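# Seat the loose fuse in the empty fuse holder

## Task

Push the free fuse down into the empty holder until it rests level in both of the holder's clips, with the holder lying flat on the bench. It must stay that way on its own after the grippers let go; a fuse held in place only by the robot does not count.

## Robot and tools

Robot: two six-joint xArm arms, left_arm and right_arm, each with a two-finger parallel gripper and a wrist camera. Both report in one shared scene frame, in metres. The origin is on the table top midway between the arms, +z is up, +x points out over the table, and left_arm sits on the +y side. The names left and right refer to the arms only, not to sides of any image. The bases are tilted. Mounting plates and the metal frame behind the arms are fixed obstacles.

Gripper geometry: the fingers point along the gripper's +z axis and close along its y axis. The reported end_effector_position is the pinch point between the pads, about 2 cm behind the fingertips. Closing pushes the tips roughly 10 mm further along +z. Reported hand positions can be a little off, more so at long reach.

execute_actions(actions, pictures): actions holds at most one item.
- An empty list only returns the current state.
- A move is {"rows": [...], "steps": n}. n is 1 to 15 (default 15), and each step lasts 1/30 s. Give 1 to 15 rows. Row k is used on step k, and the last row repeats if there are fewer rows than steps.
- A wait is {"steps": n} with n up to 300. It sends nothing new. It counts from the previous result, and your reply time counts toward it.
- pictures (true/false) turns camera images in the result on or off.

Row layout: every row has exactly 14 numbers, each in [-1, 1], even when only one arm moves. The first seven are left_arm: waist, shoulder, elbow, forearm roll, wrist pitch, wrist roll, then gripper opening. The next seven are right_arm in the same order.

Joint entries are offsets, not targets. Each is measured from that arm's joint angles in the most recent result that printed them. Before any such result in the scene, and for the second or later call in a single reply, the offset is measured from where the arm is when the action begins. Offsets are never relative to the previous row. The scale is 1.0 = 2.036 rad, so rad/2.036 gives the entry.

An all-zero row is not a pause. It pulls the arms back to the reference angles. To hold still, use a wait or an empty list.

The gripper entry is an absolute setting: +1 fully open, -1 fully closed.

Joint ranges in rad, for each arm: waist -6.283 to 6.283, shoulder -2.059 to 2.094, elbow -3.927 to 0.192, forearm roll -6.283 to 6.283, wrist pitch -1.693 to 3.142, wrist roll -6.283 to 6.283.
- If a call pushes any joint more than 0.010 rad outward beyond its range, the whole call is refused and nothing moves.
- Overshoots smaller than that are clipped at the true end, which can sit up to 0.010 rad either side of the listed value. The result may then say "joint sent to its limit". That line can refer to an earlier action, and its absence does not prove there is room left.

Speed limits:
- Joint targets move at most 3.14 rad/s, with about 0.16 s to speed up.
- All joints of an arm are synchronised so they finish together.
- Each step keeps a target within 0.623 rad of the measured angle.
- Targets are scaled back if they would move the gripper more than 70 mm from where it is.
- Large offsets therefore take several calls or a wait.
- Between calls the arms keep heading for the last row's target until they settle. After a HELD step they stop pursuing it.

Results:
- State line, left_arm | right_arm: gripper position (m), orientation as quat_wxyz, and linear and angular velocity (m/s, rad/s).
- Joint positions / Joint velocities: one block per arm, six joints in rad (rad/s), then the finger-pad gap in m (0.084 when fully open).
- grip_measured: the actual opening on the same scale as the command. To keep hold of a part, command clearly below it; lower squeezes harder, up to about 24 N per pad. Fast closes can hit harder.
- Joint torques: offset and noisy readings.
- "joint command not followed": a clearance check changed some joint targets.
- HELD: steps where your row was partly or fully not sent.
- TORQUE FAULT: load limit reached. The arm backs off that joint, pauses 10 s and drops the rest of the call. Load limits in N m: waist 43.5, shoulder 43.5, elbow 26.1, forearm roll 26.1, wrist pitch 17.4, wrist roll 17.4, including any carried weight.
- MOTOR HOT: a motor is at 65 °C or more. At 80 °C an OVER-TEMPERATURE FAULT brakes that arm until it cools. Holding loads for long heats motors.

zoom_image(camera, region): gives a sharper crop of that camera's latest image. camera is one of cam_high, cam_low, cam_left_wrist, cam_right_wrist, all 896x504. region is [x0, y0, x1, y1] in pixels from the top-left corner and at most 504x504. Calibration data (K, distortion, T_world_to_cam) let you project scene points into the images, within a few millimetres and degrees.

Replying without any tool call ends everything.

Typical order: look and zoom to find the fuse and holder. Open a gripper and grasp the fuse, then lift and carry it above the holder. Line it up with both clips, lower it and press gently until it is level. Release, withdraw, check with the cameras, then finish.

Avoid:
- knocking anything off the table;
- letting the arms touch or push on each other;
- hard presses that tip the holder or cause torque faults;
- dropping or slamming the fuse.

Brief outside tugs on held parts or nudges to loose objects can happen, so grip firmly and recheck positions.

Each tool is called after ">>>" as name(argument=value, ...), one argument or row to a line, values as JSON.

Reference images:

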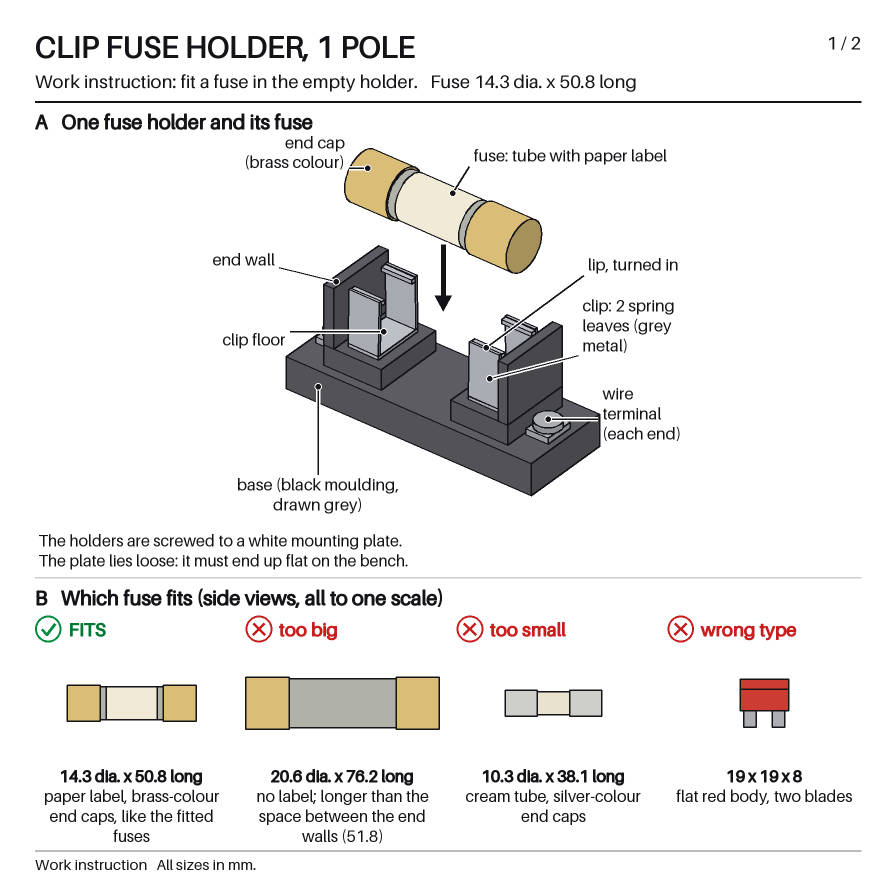

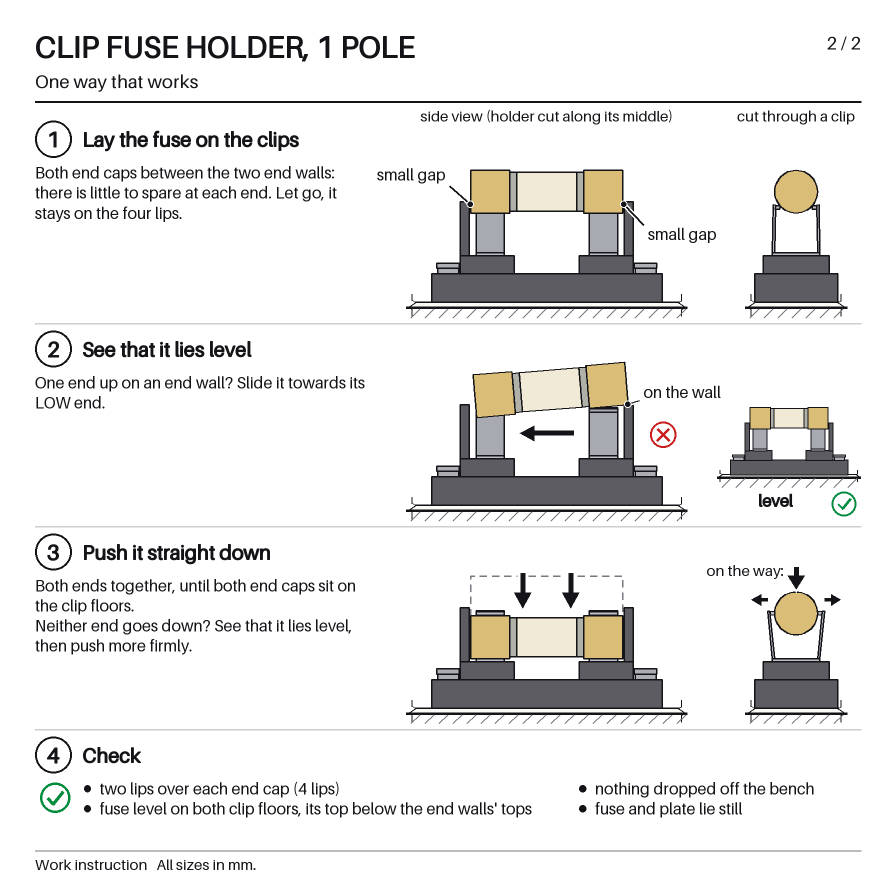

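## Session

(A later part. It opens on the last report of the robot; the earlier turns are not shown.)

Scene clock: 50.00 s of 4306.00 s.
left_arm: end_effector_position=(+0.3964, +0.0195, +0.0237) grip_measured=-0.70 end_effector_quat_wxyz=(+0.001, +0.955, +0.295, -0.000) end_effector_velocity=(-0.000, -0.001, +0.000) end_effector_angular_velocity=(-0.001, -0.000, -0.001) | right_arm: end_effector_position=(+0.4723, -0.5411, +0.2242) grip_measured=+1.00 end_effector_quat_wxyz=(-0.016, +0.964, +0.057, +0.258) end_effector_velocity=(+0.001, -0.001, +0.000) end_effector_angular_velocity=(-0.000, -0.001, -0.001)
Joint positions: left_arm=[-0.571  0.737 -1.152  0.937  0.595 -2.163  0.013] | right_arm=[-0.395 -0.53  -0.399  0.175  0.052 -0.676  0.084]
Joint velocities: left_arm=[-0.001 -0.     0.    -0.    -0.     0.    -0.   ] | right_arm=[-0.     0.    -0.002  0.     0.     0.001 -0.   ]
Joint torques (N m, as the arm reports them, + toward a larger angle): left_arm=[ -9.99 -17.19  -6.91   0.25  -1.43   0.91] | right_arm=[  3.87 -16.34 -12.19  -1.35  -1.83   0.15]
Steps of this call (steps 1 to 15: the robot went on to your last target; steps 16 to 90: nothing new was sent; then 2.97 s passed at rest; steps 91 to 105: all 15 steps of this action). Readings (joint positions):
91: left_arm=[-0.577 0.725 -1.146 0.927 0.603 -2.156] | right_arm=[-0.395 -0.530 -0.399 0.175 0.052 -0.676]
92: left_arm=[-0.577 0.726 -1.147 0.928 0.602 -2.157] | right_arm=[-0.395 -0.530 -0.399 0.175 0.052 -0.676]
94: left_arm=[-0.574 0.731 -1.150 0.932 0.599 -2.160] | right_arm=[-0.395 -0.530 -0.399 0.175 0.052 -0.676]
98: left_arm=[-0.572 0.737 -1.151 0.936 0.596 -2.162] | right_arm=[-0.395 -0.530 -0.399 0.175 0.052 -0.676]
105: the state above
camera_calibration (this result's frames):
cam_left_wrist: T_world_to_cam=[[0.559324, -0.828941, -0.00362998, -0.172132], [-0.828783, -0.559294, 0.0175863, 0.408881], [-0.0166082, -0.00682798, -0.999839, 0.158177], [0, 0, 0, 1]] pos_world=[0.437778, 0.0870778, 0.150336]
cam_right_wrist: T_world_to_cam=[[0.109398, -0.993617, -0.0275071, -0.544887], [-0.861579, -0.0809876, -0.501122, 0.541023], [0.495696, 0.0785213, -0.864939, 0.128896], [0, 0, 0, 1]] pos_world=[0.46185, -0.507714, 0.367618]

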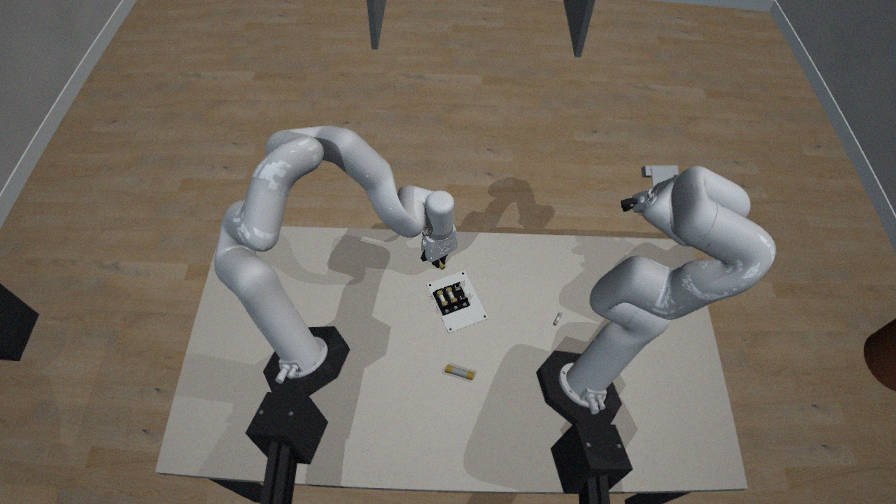

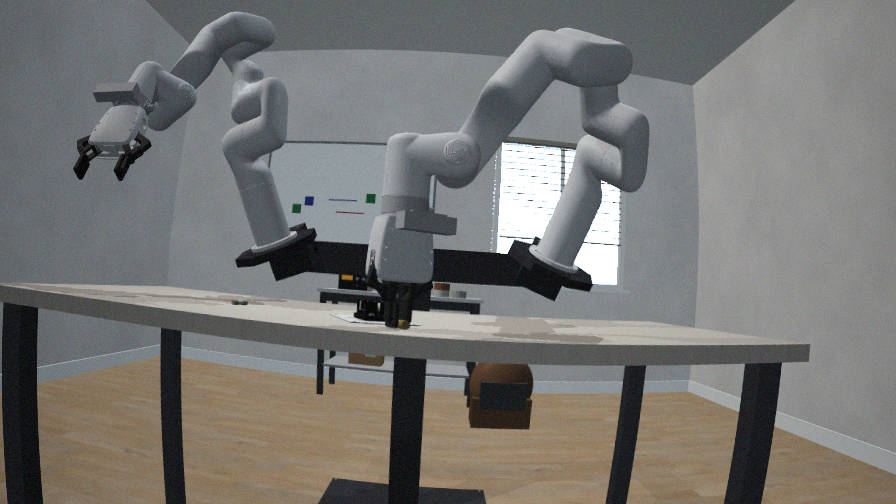

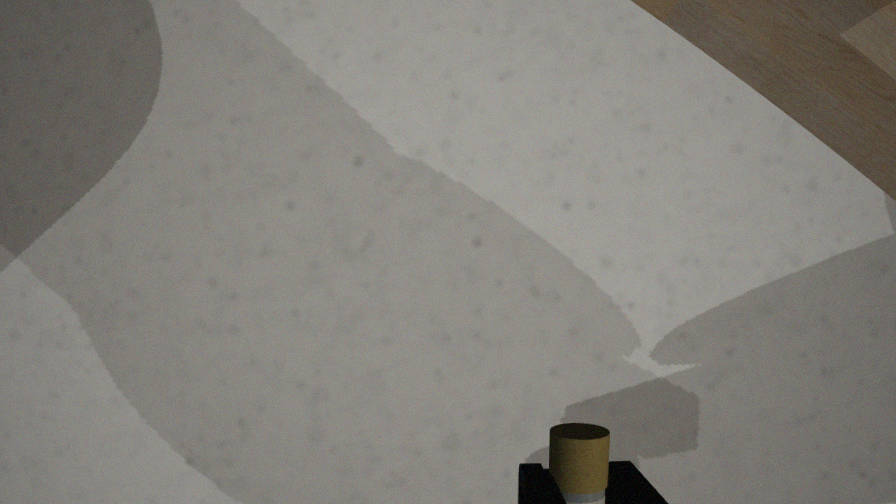

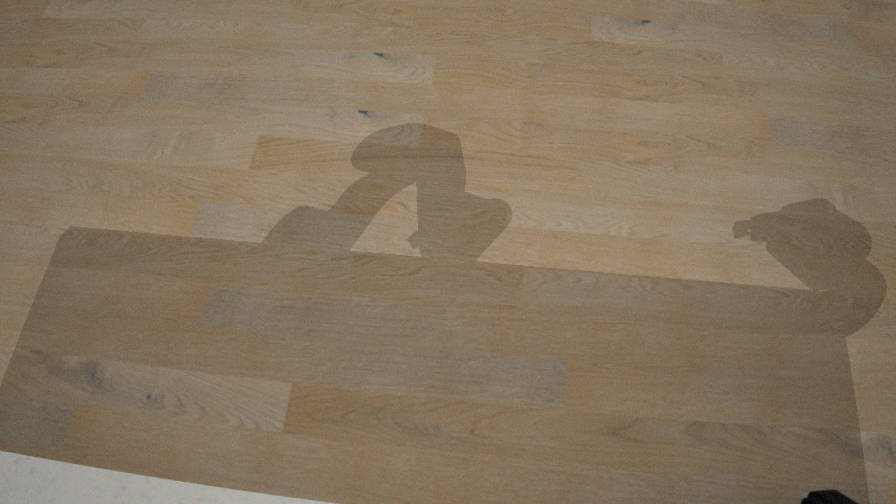

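>>> execute_actions(
  actions=[
    {"rows":[[-0.006,-0.013,0.006,-0.01,0.006,0.004,-0.9,0,0,0,0,0,0,1],[-0.012,-0.026,0.013,-0.02,0.012,0.008,-0.9,0,0,0,0,0,0,1],[-0.018,-0.039,0.019,-0.03,0.018,0.012,-0.9,0,0,0,0,0,0,1],[-0.024,-0.052,0.026,-0.04,0.025,0.016,-0.9,0,0,0,0,0,0,1],[-0.03,-0.065,0.032,-0.051,0.031,0.02,-0.9,0,0,0,0,0,0,1],[-0.03,-0.065,0.032,-0.051,0.031,0.02,-0.9,0,0,0,0,0,0,1],[-0.03,-0.065,0.032,-0.051,0.031,0.02,-0.9,0,0,0,0,0,0,1],[-0.03,-0.065,0.032,-0.051,0.031,0.02,-0.9,0,0,0,0,0,0,1],[-0.046,-0.056,0.031,-0.052,0.031,0.018,-0.9,0,0,0,0,0,0,1],[-0.063,-0.047,0.029,-0.054,0.03,0.015,-0.9,0,0,0,0,0,0,1],[-0.079,-0.037,0.028,-0.055,0.03,0.013,-0.9,0,0,0,0,0,0,1],[-0.096,-0.028,0.026,-0.056,0.03,0.01,-0.9,0,0,0,0,0,0,1],[-0.112,-0.019,0.025,-0.058,0.029,0.008,-0.9,0,0,0,0,0,0,1],[-0.128,-0.009,0.024,-0.059,0.029,0.005,-0.9,0,0,0,0,0,0,1],[-0.1447,0.0004,0.0222,-0.0602,0.0286,0.0025,-0.9,0,0,0,0,0,0,1]]},
  ],
  pictures=false,
)

>>> execute_actions(
  actions=[
    {"steps":25},
  ],
)

>>> zoom_image(
  camera="cam_left_wrist",
  region=[420, 304, 720, 504],
)

Scene clock: 72.30 s of 4306.00 s.
left_arm: end_effector_position=(+0.3520, -0.0092, +0.0738) grip_measured=-0.70 end_effector_quat_wxyz=(+0.002, +0.964, +0.265, -0.001) end_effector_velocity=(-0.384, -0.205, -0.024) end_effector_angular_velocity=(+0.043, +0.044, -0.713) | right_arm: end_effector_position=(+0.4723, -0.5411, +0.2242) grip_measured=+1.00 end_effector_quat_wxyz=(-0.016, +0.964, +0.057, +0.258) end_effector_velocity=(+0.001, -0.001, +0.001) end_effector_angular_velocity=(-0.001, -0.002, -0.002)
Joint positions: left_arm=[-0.724  0.659 -1.096  0.827  0.655 -2.137  0.013] | right_arm=[-0.395 -0.53  -0.399  0.175  0.052 -0.676  0.084]
Joint velocities: left_arm=[-0.76   0.44  -0.011 -0.072 -0.011 -0.101 -0.   ] | right_arm=[-0.001 -0.002 -0.001 -0.     0.     0.    -0.   ]
Joint torques (N m, as the arm reports them, + toward a larger angle): left_arm=[ -9.08 -17.66  -8.15   0.    -1.21   1.02] | right_arm=[  4.23 -15.39 -11.45  -1.2   -1.6    0.01]
Steps of this call (steps 1 to 15: the robot went on to your last target; steps 16 to 90: nothing new was sent; then 18.80 s passed at rest; steps 91 to 105: all 15 steps of this action). Readings (joint positions):
91: left_arm=[-0.571 0.737 -1.152 0.937 0.595 -2.163] | right_arm=[-0.395 -0.530 -0.399 0.175 0.052 -0.676]
92: left_arm=[-0.572 0.736 -1.151 0.935 0.597 -2.162] | right_arm=[-0.395 -0.530 -0.399 0.175 0.052 -0.676]
94: left_arm=[-0.580 0.718 -1.139 0.920 0.606 -2.156] | right_arm=[-0.395 -0.530 -0.399 0.175 0.052 -0.676]
98: left_arm=[-0.616 0.640 -1.105 0.862 0.641 -2.133] | right_arm=[-0.395 -0.530 -0.399 0.175 0.052 -0.676]
105: the state above

Scene clock: 73.13 s of 4306.00 s.
left_arm: end_effector_position=(+0.2836, -0.0442, +0.0722) grip_measured=-0.70 end_effector_quat_wxyz=(+0.000, +0.979, +0.204, +0.000) end_effector_velocity=(-0.001, -0.001, +0.000) end_effector_angular_velocity=(-0.000, -0.001, -0.002) | right_arm: end_effector_position=(+0.4723, -0.5411, +0.2242) grip_measured=+1.00 end_effector_quat_wxyz=(-0.016, +0.964, +0.057, +0.258) end_effector_velocity=(-0.000, -0.000, -0.001) end_effector_angular_velocity=(-0.001, +0.001, +0.001)
Joint positions: left_arm=[-0.866  0.738 -1.107  0.815  0.653 -2.158  0.013] | right_arm=[-0.395 -0.53  -0.399  0.175  0.052 -0.676  0.084]
Joint velocities: left_arm=[-0.002  0.001 -0.     0.001 -0.    -0.    -0.   ] | right_arm=[-0.001  0.     0.001 -0.    -0.    -0.001  0.   ]
Joint torques (N m, as the arm reports them, + toward a larger angle): left_arm=[ -9.62 -17.08  -7.93   0.21  -1.43   0.77] | right_arm=[  3.89 -15.95 -12.06  -1.09  -1.89  -0.16]
Steps of this call (steps 1 to 25: the robot went on to your last target). Readings (joint positions):
1: left_arm=[-0.749 0.673 -1.097 0.825 0.655 -2.140] | right_arm=[-0.395 -0.530 -0.399 0.175 0.052 -0.676]
2: left_arm=[-0.773 0.687 -1.098 0.823 0.655 -2.144] | right_arm=[-0.395 -0.530 -0.399 0.175 0.052 -0.676]
4: left_arm=[-0.819 0.713 -1.102 0.819 0.654 -2.150] | right_arm=[-0.395 -0.530 -0.399 0.175 0.052 -0.676]
8: left_arm=[-0.861 0.736 -1.104 0.815 0.653 -2.157] | right_arm=[-0.395 -0.530 -0.399 0.175 0.052 -0.676]
25: the state above
camera_calibration (this result's frames):
cam_left_wrist: T_world_to_cam=[[0.393724, -0.91922, -0.00391784, -0.118682], [-0.919081, -0.393734, 0.0162249, 0.312002], [-0.0164569, -0.00278732, -0.999861, 0.204497], [0, 0, 0, 1]] pos_world=[0.336848, 0.014321, 0.198941]
cam_right_wrist: T_world_to_cam=[[0.109398, -0.993617, -0.027507, -0.544887], [-0.861579, -0.0809879, -0.501122, 0.541023], [0.495696, 0.0785214, -0.864939, 0.128896], [0, 0, 0, 1]] pos_world=[0.46185, -0.507714, 0.367618]

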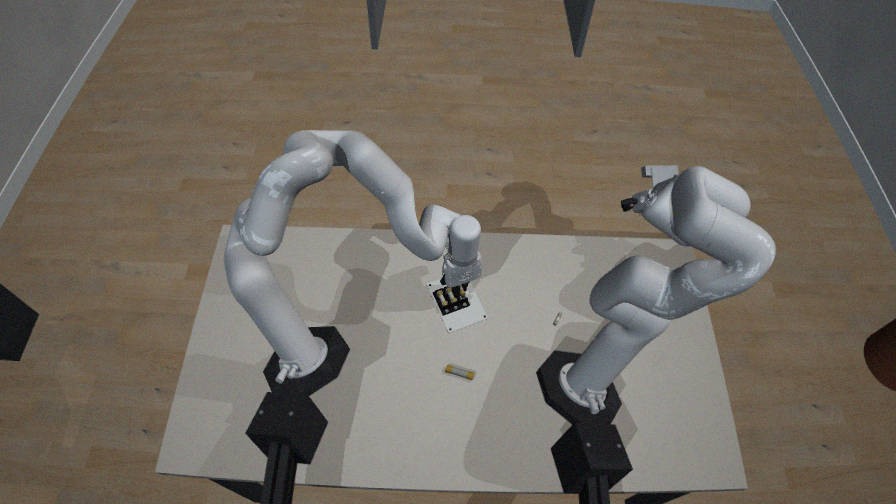

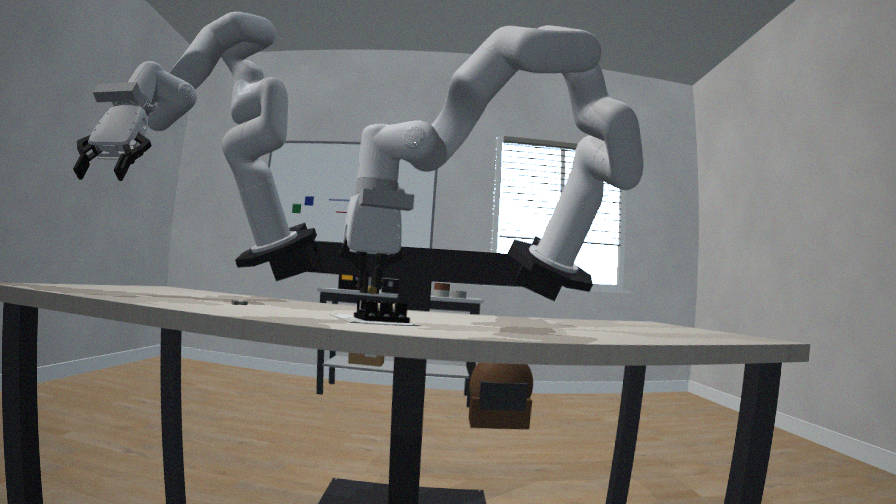

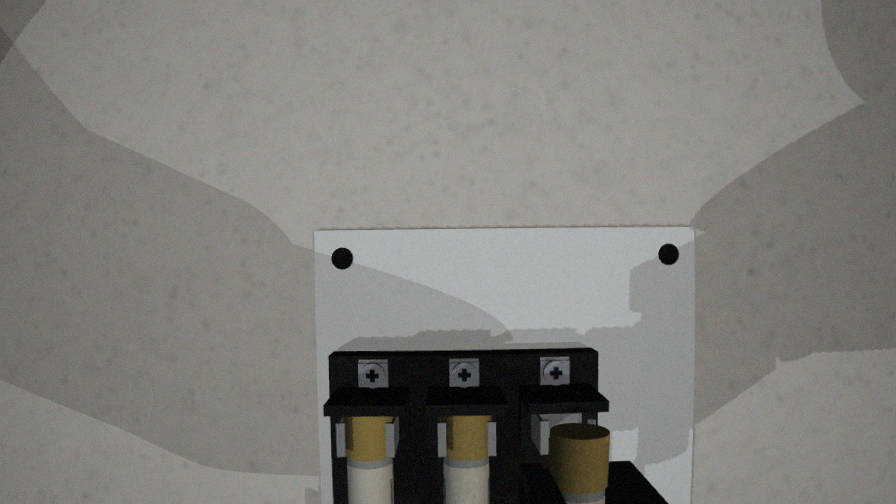

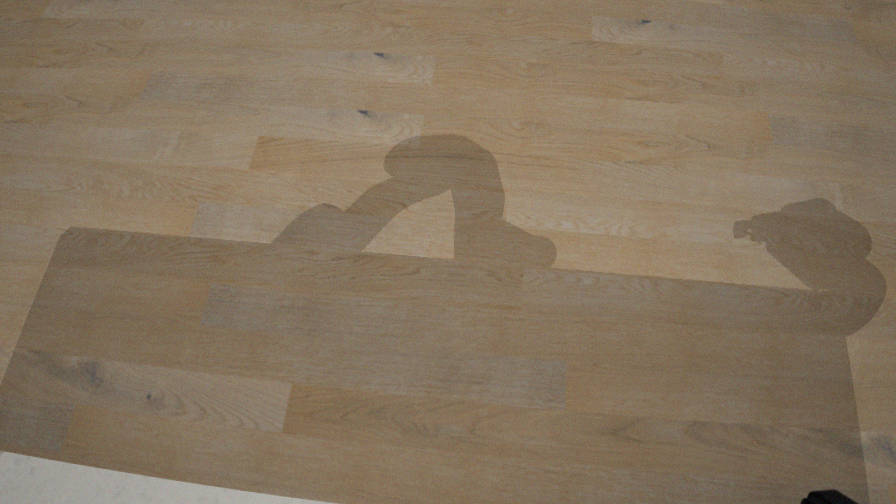

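Region (420, 304, 720, 504) of cam_left_wrist's 896x504 image, scaled by 1.680, with more detail than that image has.

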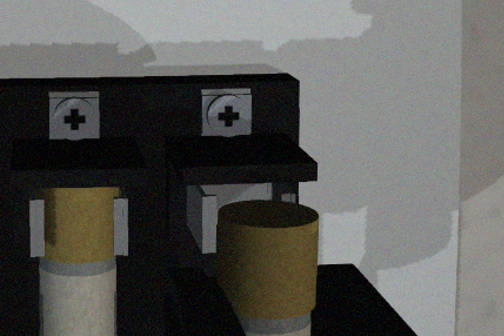

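>>> execute_actions(
  actions=[
    {"rows":[[0.00497,0.01452,-0.00723,0.00996,-0.00631,-0.0097,-0.9,0,0,0,0,0,0,1]]},
  ],
  pictures=false,
)

>>> execute_actions(
  actions=[
    {"steps":8},
  ],
)

>>> zoom_image(
  camera="cam_left_wrist",
  region=[500, 364, 660, 504],
)

>>> zoom_image(
  camera="cam_low",
  region=[330, 270, 430, 335],
)

Scene clock: 78.67 s of 4306.00 s.
left_arm: end_effector_position=(+0.2833, -0.0459, +0.0619) grip_measured=-0.70 end_effector_quat_wxyz=(+0.000, +0.978, +0.207, +0.000) end_effector_velocity=(-0.001, +0.001, -0.001) end_effector_angular_velocity=(+0.002, +0.001, -0.002) | right_arm: end_effector_position=(+0.4723, -0.5411, +0.2242) grip_measured=+1.00 end_effector_quat_wxyz=(-0.016, +0.964, +0.057, +0.258) end_effector_velocity=(-0.001, +0.000, -0.001) end_effector_angular_velocity=(+0.001, +0.003, +0.000)
Joint positions: left_arm=[-0.856  0.767 -1.122  0.835  0.641 -2.177  0.013] | right_arm=[-0.395 -0.53  -0.399  0.175  0.052 -0.676  0.084]
Joint velocities: left_arm=[ 0.     0.002  0.002  0.002 -0.001 -0.    -0.   ] | right_arm=[-0.     0.002  0.001 -0.    -0.     0.     0.   ]
Joint torques (N m, as the arm reports them, + toward a larger angle): left_arm=[ -9.81 -17.62  -7.77   0.27  -1.39   0.89] | right_arm=[  4.12 -15.68 -12.21  -1.67  -1.6   -0.21]
Steps of this call (steps 1 to 15: the robot went on to your last target; steps 16 to 130: nothing new was sent; then 0.70 s passed at rest; steps 131 to 145: all 15 steps of this action). Readings (joint positions):
131: left_arm=[-0.866 0.738 -1.107 0.815 0.653 -2.158] | right_arm=[-0.395 -0.530 -0.399 0.175 0.052 -0.676]
132: left_arm=[-0.865 0.740 -1.108 0.816 0.652 -2.160] | right_arm=[-0.395 -0.530 -0.399 0.175 0.052 -0.676]
134: left_arm=[-0.861 0.752 -1.116 0.825 0.647 -2.168] | right_arm=[-0.395 -0.530 -0.399 0.175 0.052 -0.676]
138: left_arm=[-0.856 0.766 -1.119 0.833 0.642 -2.176] | right_arm=[-0.395 -0.530 -0.399 0.175 0.052 -0.676]
145: the state above

Scene clock: 78.93 s of 4306.00 s.
left_arm: end_effector_position=(+0.2831, -0.0458, +0.0617) grip_measured=-0.70 end_effector_quat_wxyz=(+0.000, +0.978, +0.207, +0.000) end_effector_velocity=(+0.001, -0.001, +0.000) end_effector_angular_velocity=(-0.001, -0.001, -0.001) | right_arm: end_effector_position=(+0.4723, -0.5411, +0.2242) grip_measured=+1.00 end_effector_quat_wxyz=(-0.016, +0.964, +0.057, +0.258) end_effector_velocity=(-0.000, -0.000, -0.001) end_effector_angular_velocity=(+0.000, +0.002, -0.000)
Joint positions: left_arm=[-0.856  0.767 -1.122  0.835  0.641 -2.178  0.013] | right_arm=[-0.395 -0.53  -0.399  0.175  0.052 -0.676  0.084]
Joint velocities: left_arm=[ 0.     0.    -0.001  0.001 -0.     0.001 -0.   ] | right_arm=[-0.001  0.002 -0.     0.001  0.    -0.    -0.   ]
Joint torques (N m, as the arm reports them, + toward a larger angle): left_arm=[ -9.76 -17.48  -7.86   0.11  -1.4    0.99] | right_arm=[  3.63 -15.65 -12.32  -1.23  -1.75  -0.31]
Steps of this call (steps 1 to 8: the robot went on to your last target). Readings (joint positions):
1: left_arm=[-0.856 0.767 -1.122 0.835 0.641 -2.178] | right_arm=[-0.395 -0.530 -0.399 0.175 0.052 -0.676]
2: left_arm=[-0.856 0.767 -1.122 0.835 0.641 -2.178] | right_arm=[-0.395 -0.530 -0.399 0.175 0.052 -0.676]
4: left_arm=[-0.856 0.767 -1.122 0.835 0.641 -2.178] | right_arm=[-0.395 -0.530 -0.399 0.175 0.052 -0.676]
8: the state above
camera_calibration (this result's frames):
cam_left_wrist: T_world_to_cam=[[0.399258, -0.916831, -0.00386462, -0.121464], [-0.916687, -0.399265, 0.0164973, 0.310136], [-0.0166683, -0.00304404, -0.999856, 0.194025], [0, 0, 0, 1]] pos_world=[0.336027, 0.0130551, 0.188412]
cam_right_wrist: T_world_to_cam=[[0.109398, -0.993617, -0.0275072, -0.544887], [-0.861579, -0.0809877, -0.501122, 0.541023], [0.495696, 0.0785215, -0.864939, 0.128896], [0, 0, 0, 1]] pos_world=[0.46185, -0.507714, 0.367618]

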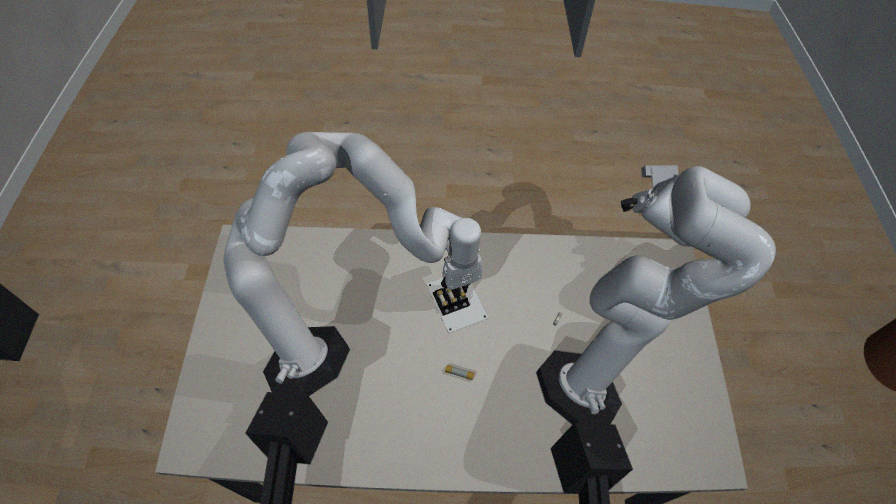

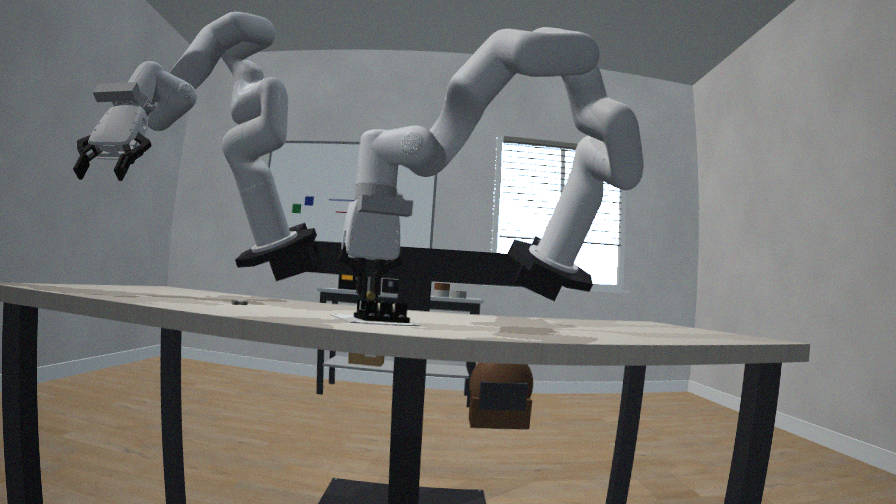

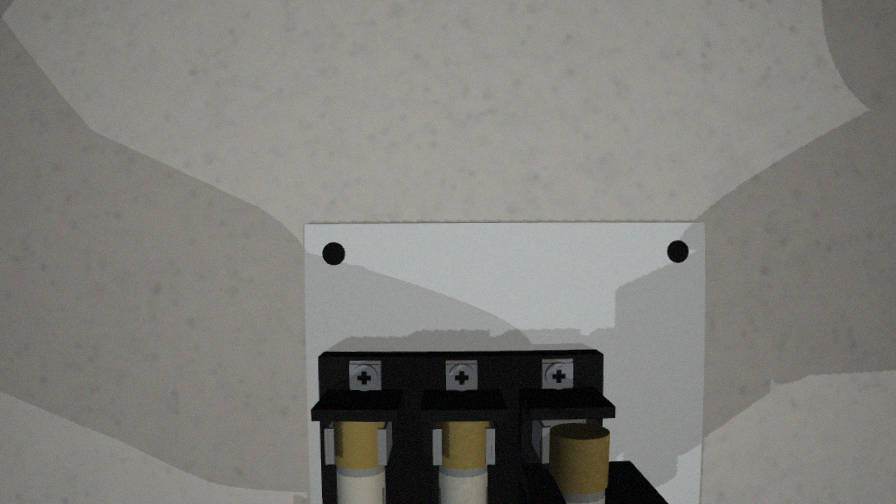

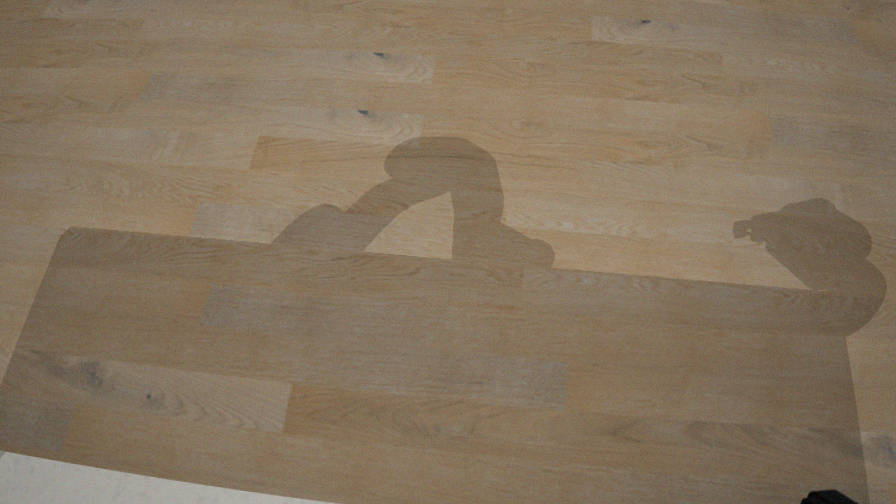

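Region (500, 364, 660, 504) of cam_left_wrist's 896x504 image, scaled by 3.150, with more detail than that image has; it fills the top 441 rows of this view, and the rest is white.

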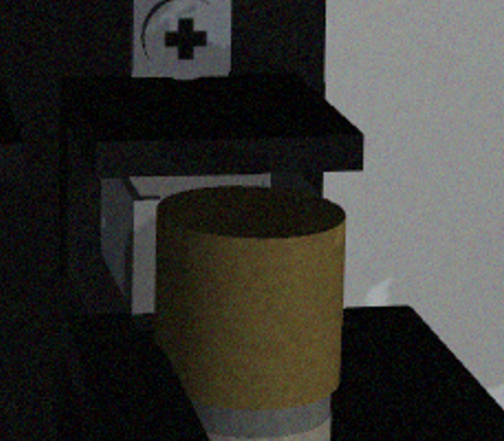

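Region (330, 270, 430, 335) of cam_low's 896x504 image, scaled by 5.040, with more detail than that image has; it fills the top 328 rows of this view, and the rest is white.

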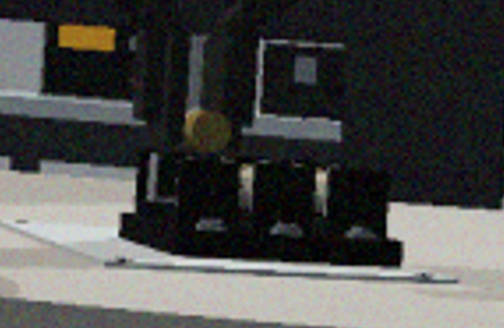

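>>> execute_actions(
  actions=[
    {"rows":[[0.001,0.0021,-0.001,0.0017,-0.001,-0.001,-0.9,0,0,0,0,0,0,1],[0.001,0.0021,-0.001,0.0017,-0.001,-0.001,-0.9,0,0,0,0,0,0,1],[0.0019,0.0043,-0.002,0.0034,-0.0021,-0.002,-0.9,0,0,0,0,0,0,1],[0.0019,0.0043,-0.002,0.0034,-0.0021,-0.002,-0.9,0,0,0,0,0,0,1],[0.00287,0.0064,-0.00305,0.00506,-0.0031,-0.00305,-0.9,0,0,0,0,0,0,1]]},
  ],
)

>>> zoom_image(
  camera="cam_left_wrist",
  region=[500, 364, 660, 504],
)

>>> zoom_image(
  camera="cam_low",
  region=[330, 270, 430, 335],
)

Scene clock: 84.53 s of 4306.00 s.
left_arm: end_effector_position=(+0.2833, -0.0462, +0.0568) grip_measured=-0.70 end_effector_quat_wxyz=(+0.000, +0.978, +0.207, +0.000) end_effector_velocity=(+0.000, -0.000, +0.000) end_effector_angular_velocity=(-0.001, -0.001, -0.001) | right_arm: end_effector_position=(+0.4723, -0.5411, +0.2242) grip_measured=+1.00 end_effector_quat_wxyz=(-0.016, +0.964, +0.057, +0.258) end_effector_velocity=(-0.001, +0.000, -0.001) end_effector_angular_velocity=(+0.001, +0.002, -0.000)
Joint positions: left_arm=[-0.85   0.78  -1.128  0.845  0.634 -2.184  0.013] | right_arm=[-0.395 -0.53  -0.399  0.175  0.052 -0.676  0.084]
Joint velocities: left_arm=[-0.    -0.     0.     0.002 -0.001 -0.     0.   ] | right_arm=[-0.     0.001  0.001  0.001 -0.     0.     0.   ]
Joint torques (N m, as the arm reports them, + toward a larger angle): left_arm=[ -9.54 -17.57  -7.68   0.17  -1.37   0.95] | right_arm=[  3.51 -16.58 -12.32  -1.23  -1.56  -0.18]
Steps of this call (steps 1 to 15: the robot went on to your last target; steps 16 to 90: nothing new was sent; then 2.10 s passed at rest; steps 91 to 105: all 15 steps of this action). Readings (joint positions):
91: left_arm=[-0.856 0.767 -1.122 0.835 0.641 -2.178] | right_arm=[-0.395 -0.530 -0.399 0.175 0.052 -0.676]
92: left_arm=[-0.855 0.768 -1.122 0.835 0.640 -2.178] | right_arm=[-0.395 -0.530 -0.399 0.175 0.052 -0.676]
94: left_arm=[-0.854 0.770 -1.123 0.837 0.639 -2.179] | right_arm=[-0.395 -0.530 -0.399 0.175 0.052 -0.676]
98: left_arm=[-0.851 0.777 -1.126 0.843 0.636 -2.182] | right_arm=[-0.395 -0.530 -0.399 0.175 0.052 -0.676]
105: the state above
camera_calibration (this result's frames):
cam_left_wrist: T_world_to_cam=[[0.399407, -0.916767, -0.00360434, -0.121944], [-0.91662, -0.399409, 0.0167514, 0.310142], [-0.0167968, -0.00338682, -0.999853, 0.189164], [0, 0, 0, 1]] pos_world=[0.336165, 0.0127194, 0.183501]
cam_right_wrist: T_world_to_cam=[[0.109398, -0.993617, -0.0275071, -0.544887], [-0.861579, -0.0809878, -0.501122, 0.541023], [0.495696, 0.0785215, -0.864939, 0.128896], [0, 0, 0, 1]] pos_world=[0.46185, -0.507714, 0.367618]

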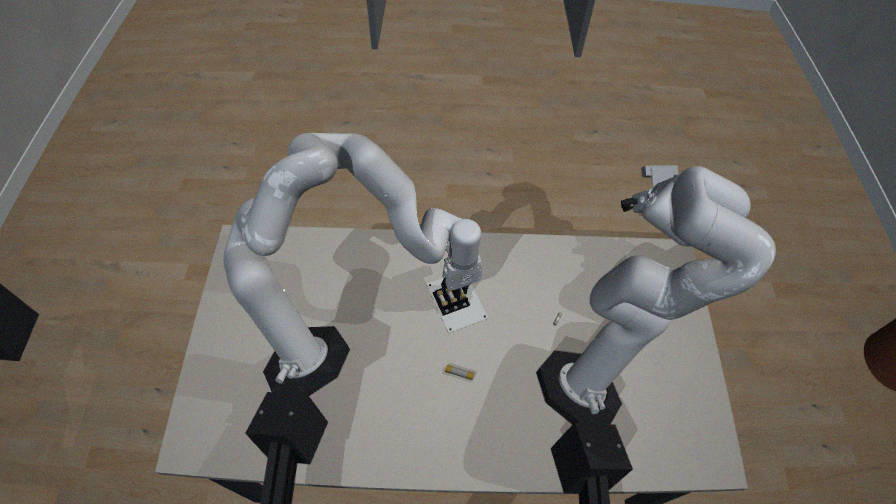

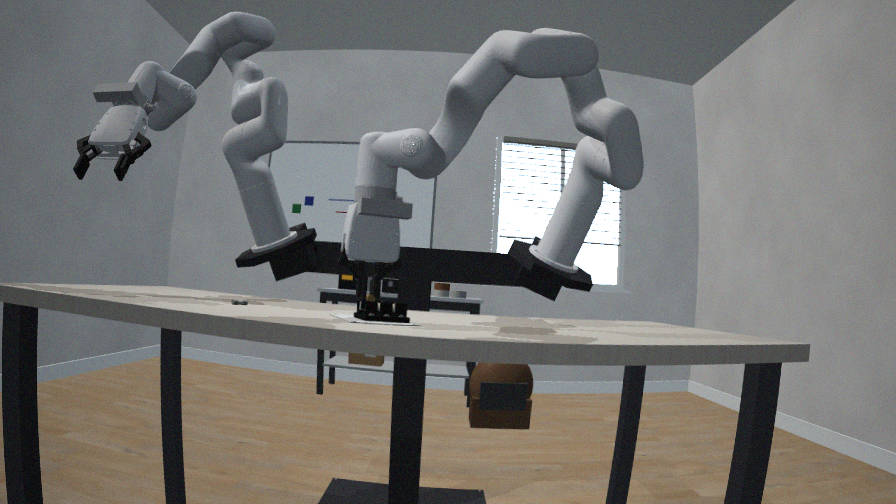

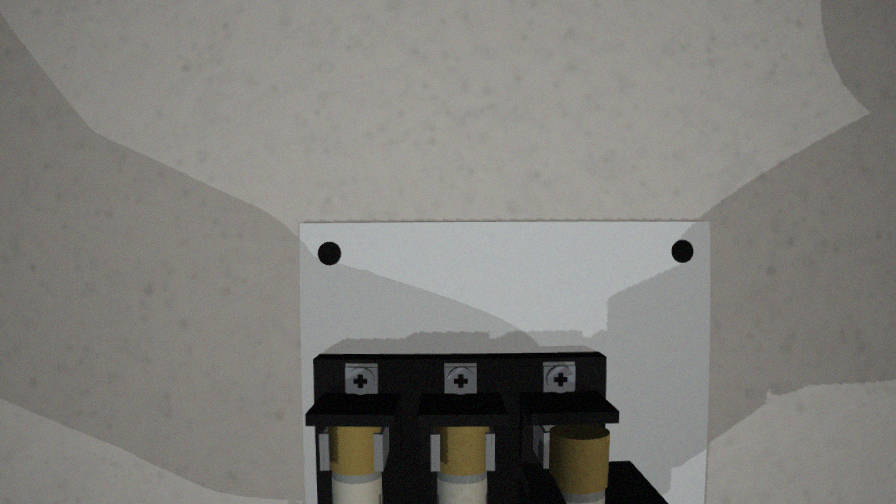

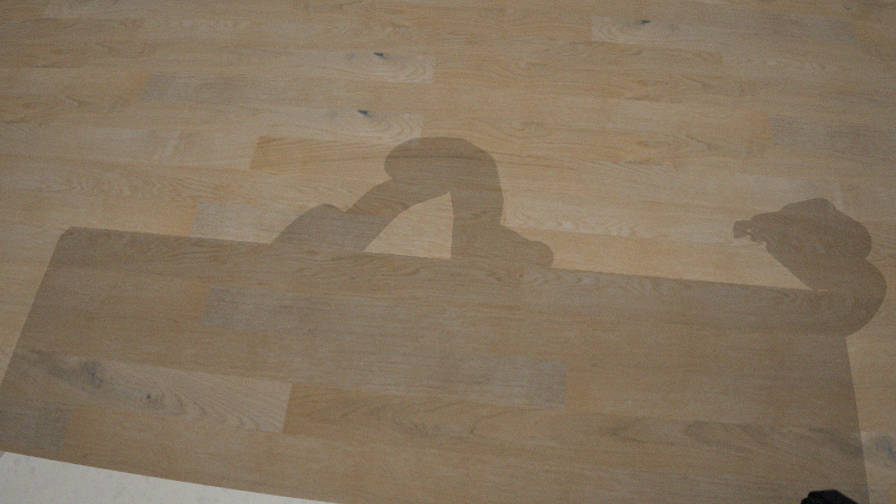

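Region (500, 364, 660, 504) of cam_left_wrist's 896x504 image, scaled by 3.150, with more detail than that image has; it fills the top 441 rows of this view, and the rest is white.

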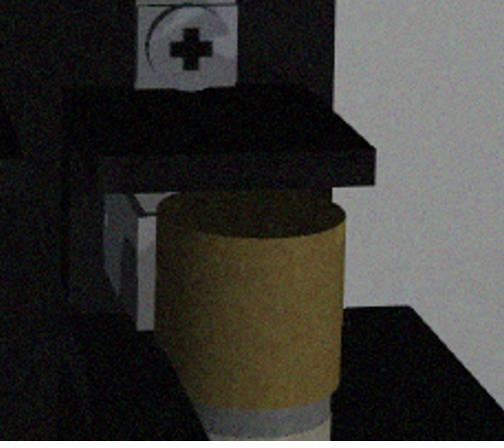

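Region (330, 270, 430, 335) of cam_low's 896x504 image, scaled by 5.040, with more detail than that image has; it fills the top 328 rows of this view, and the rest is white.

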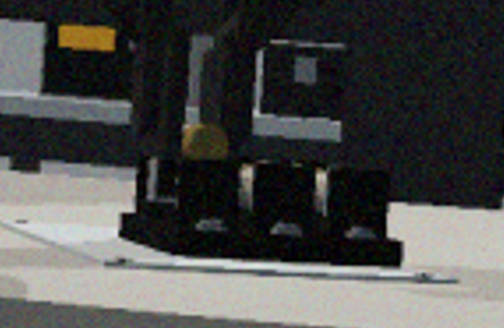

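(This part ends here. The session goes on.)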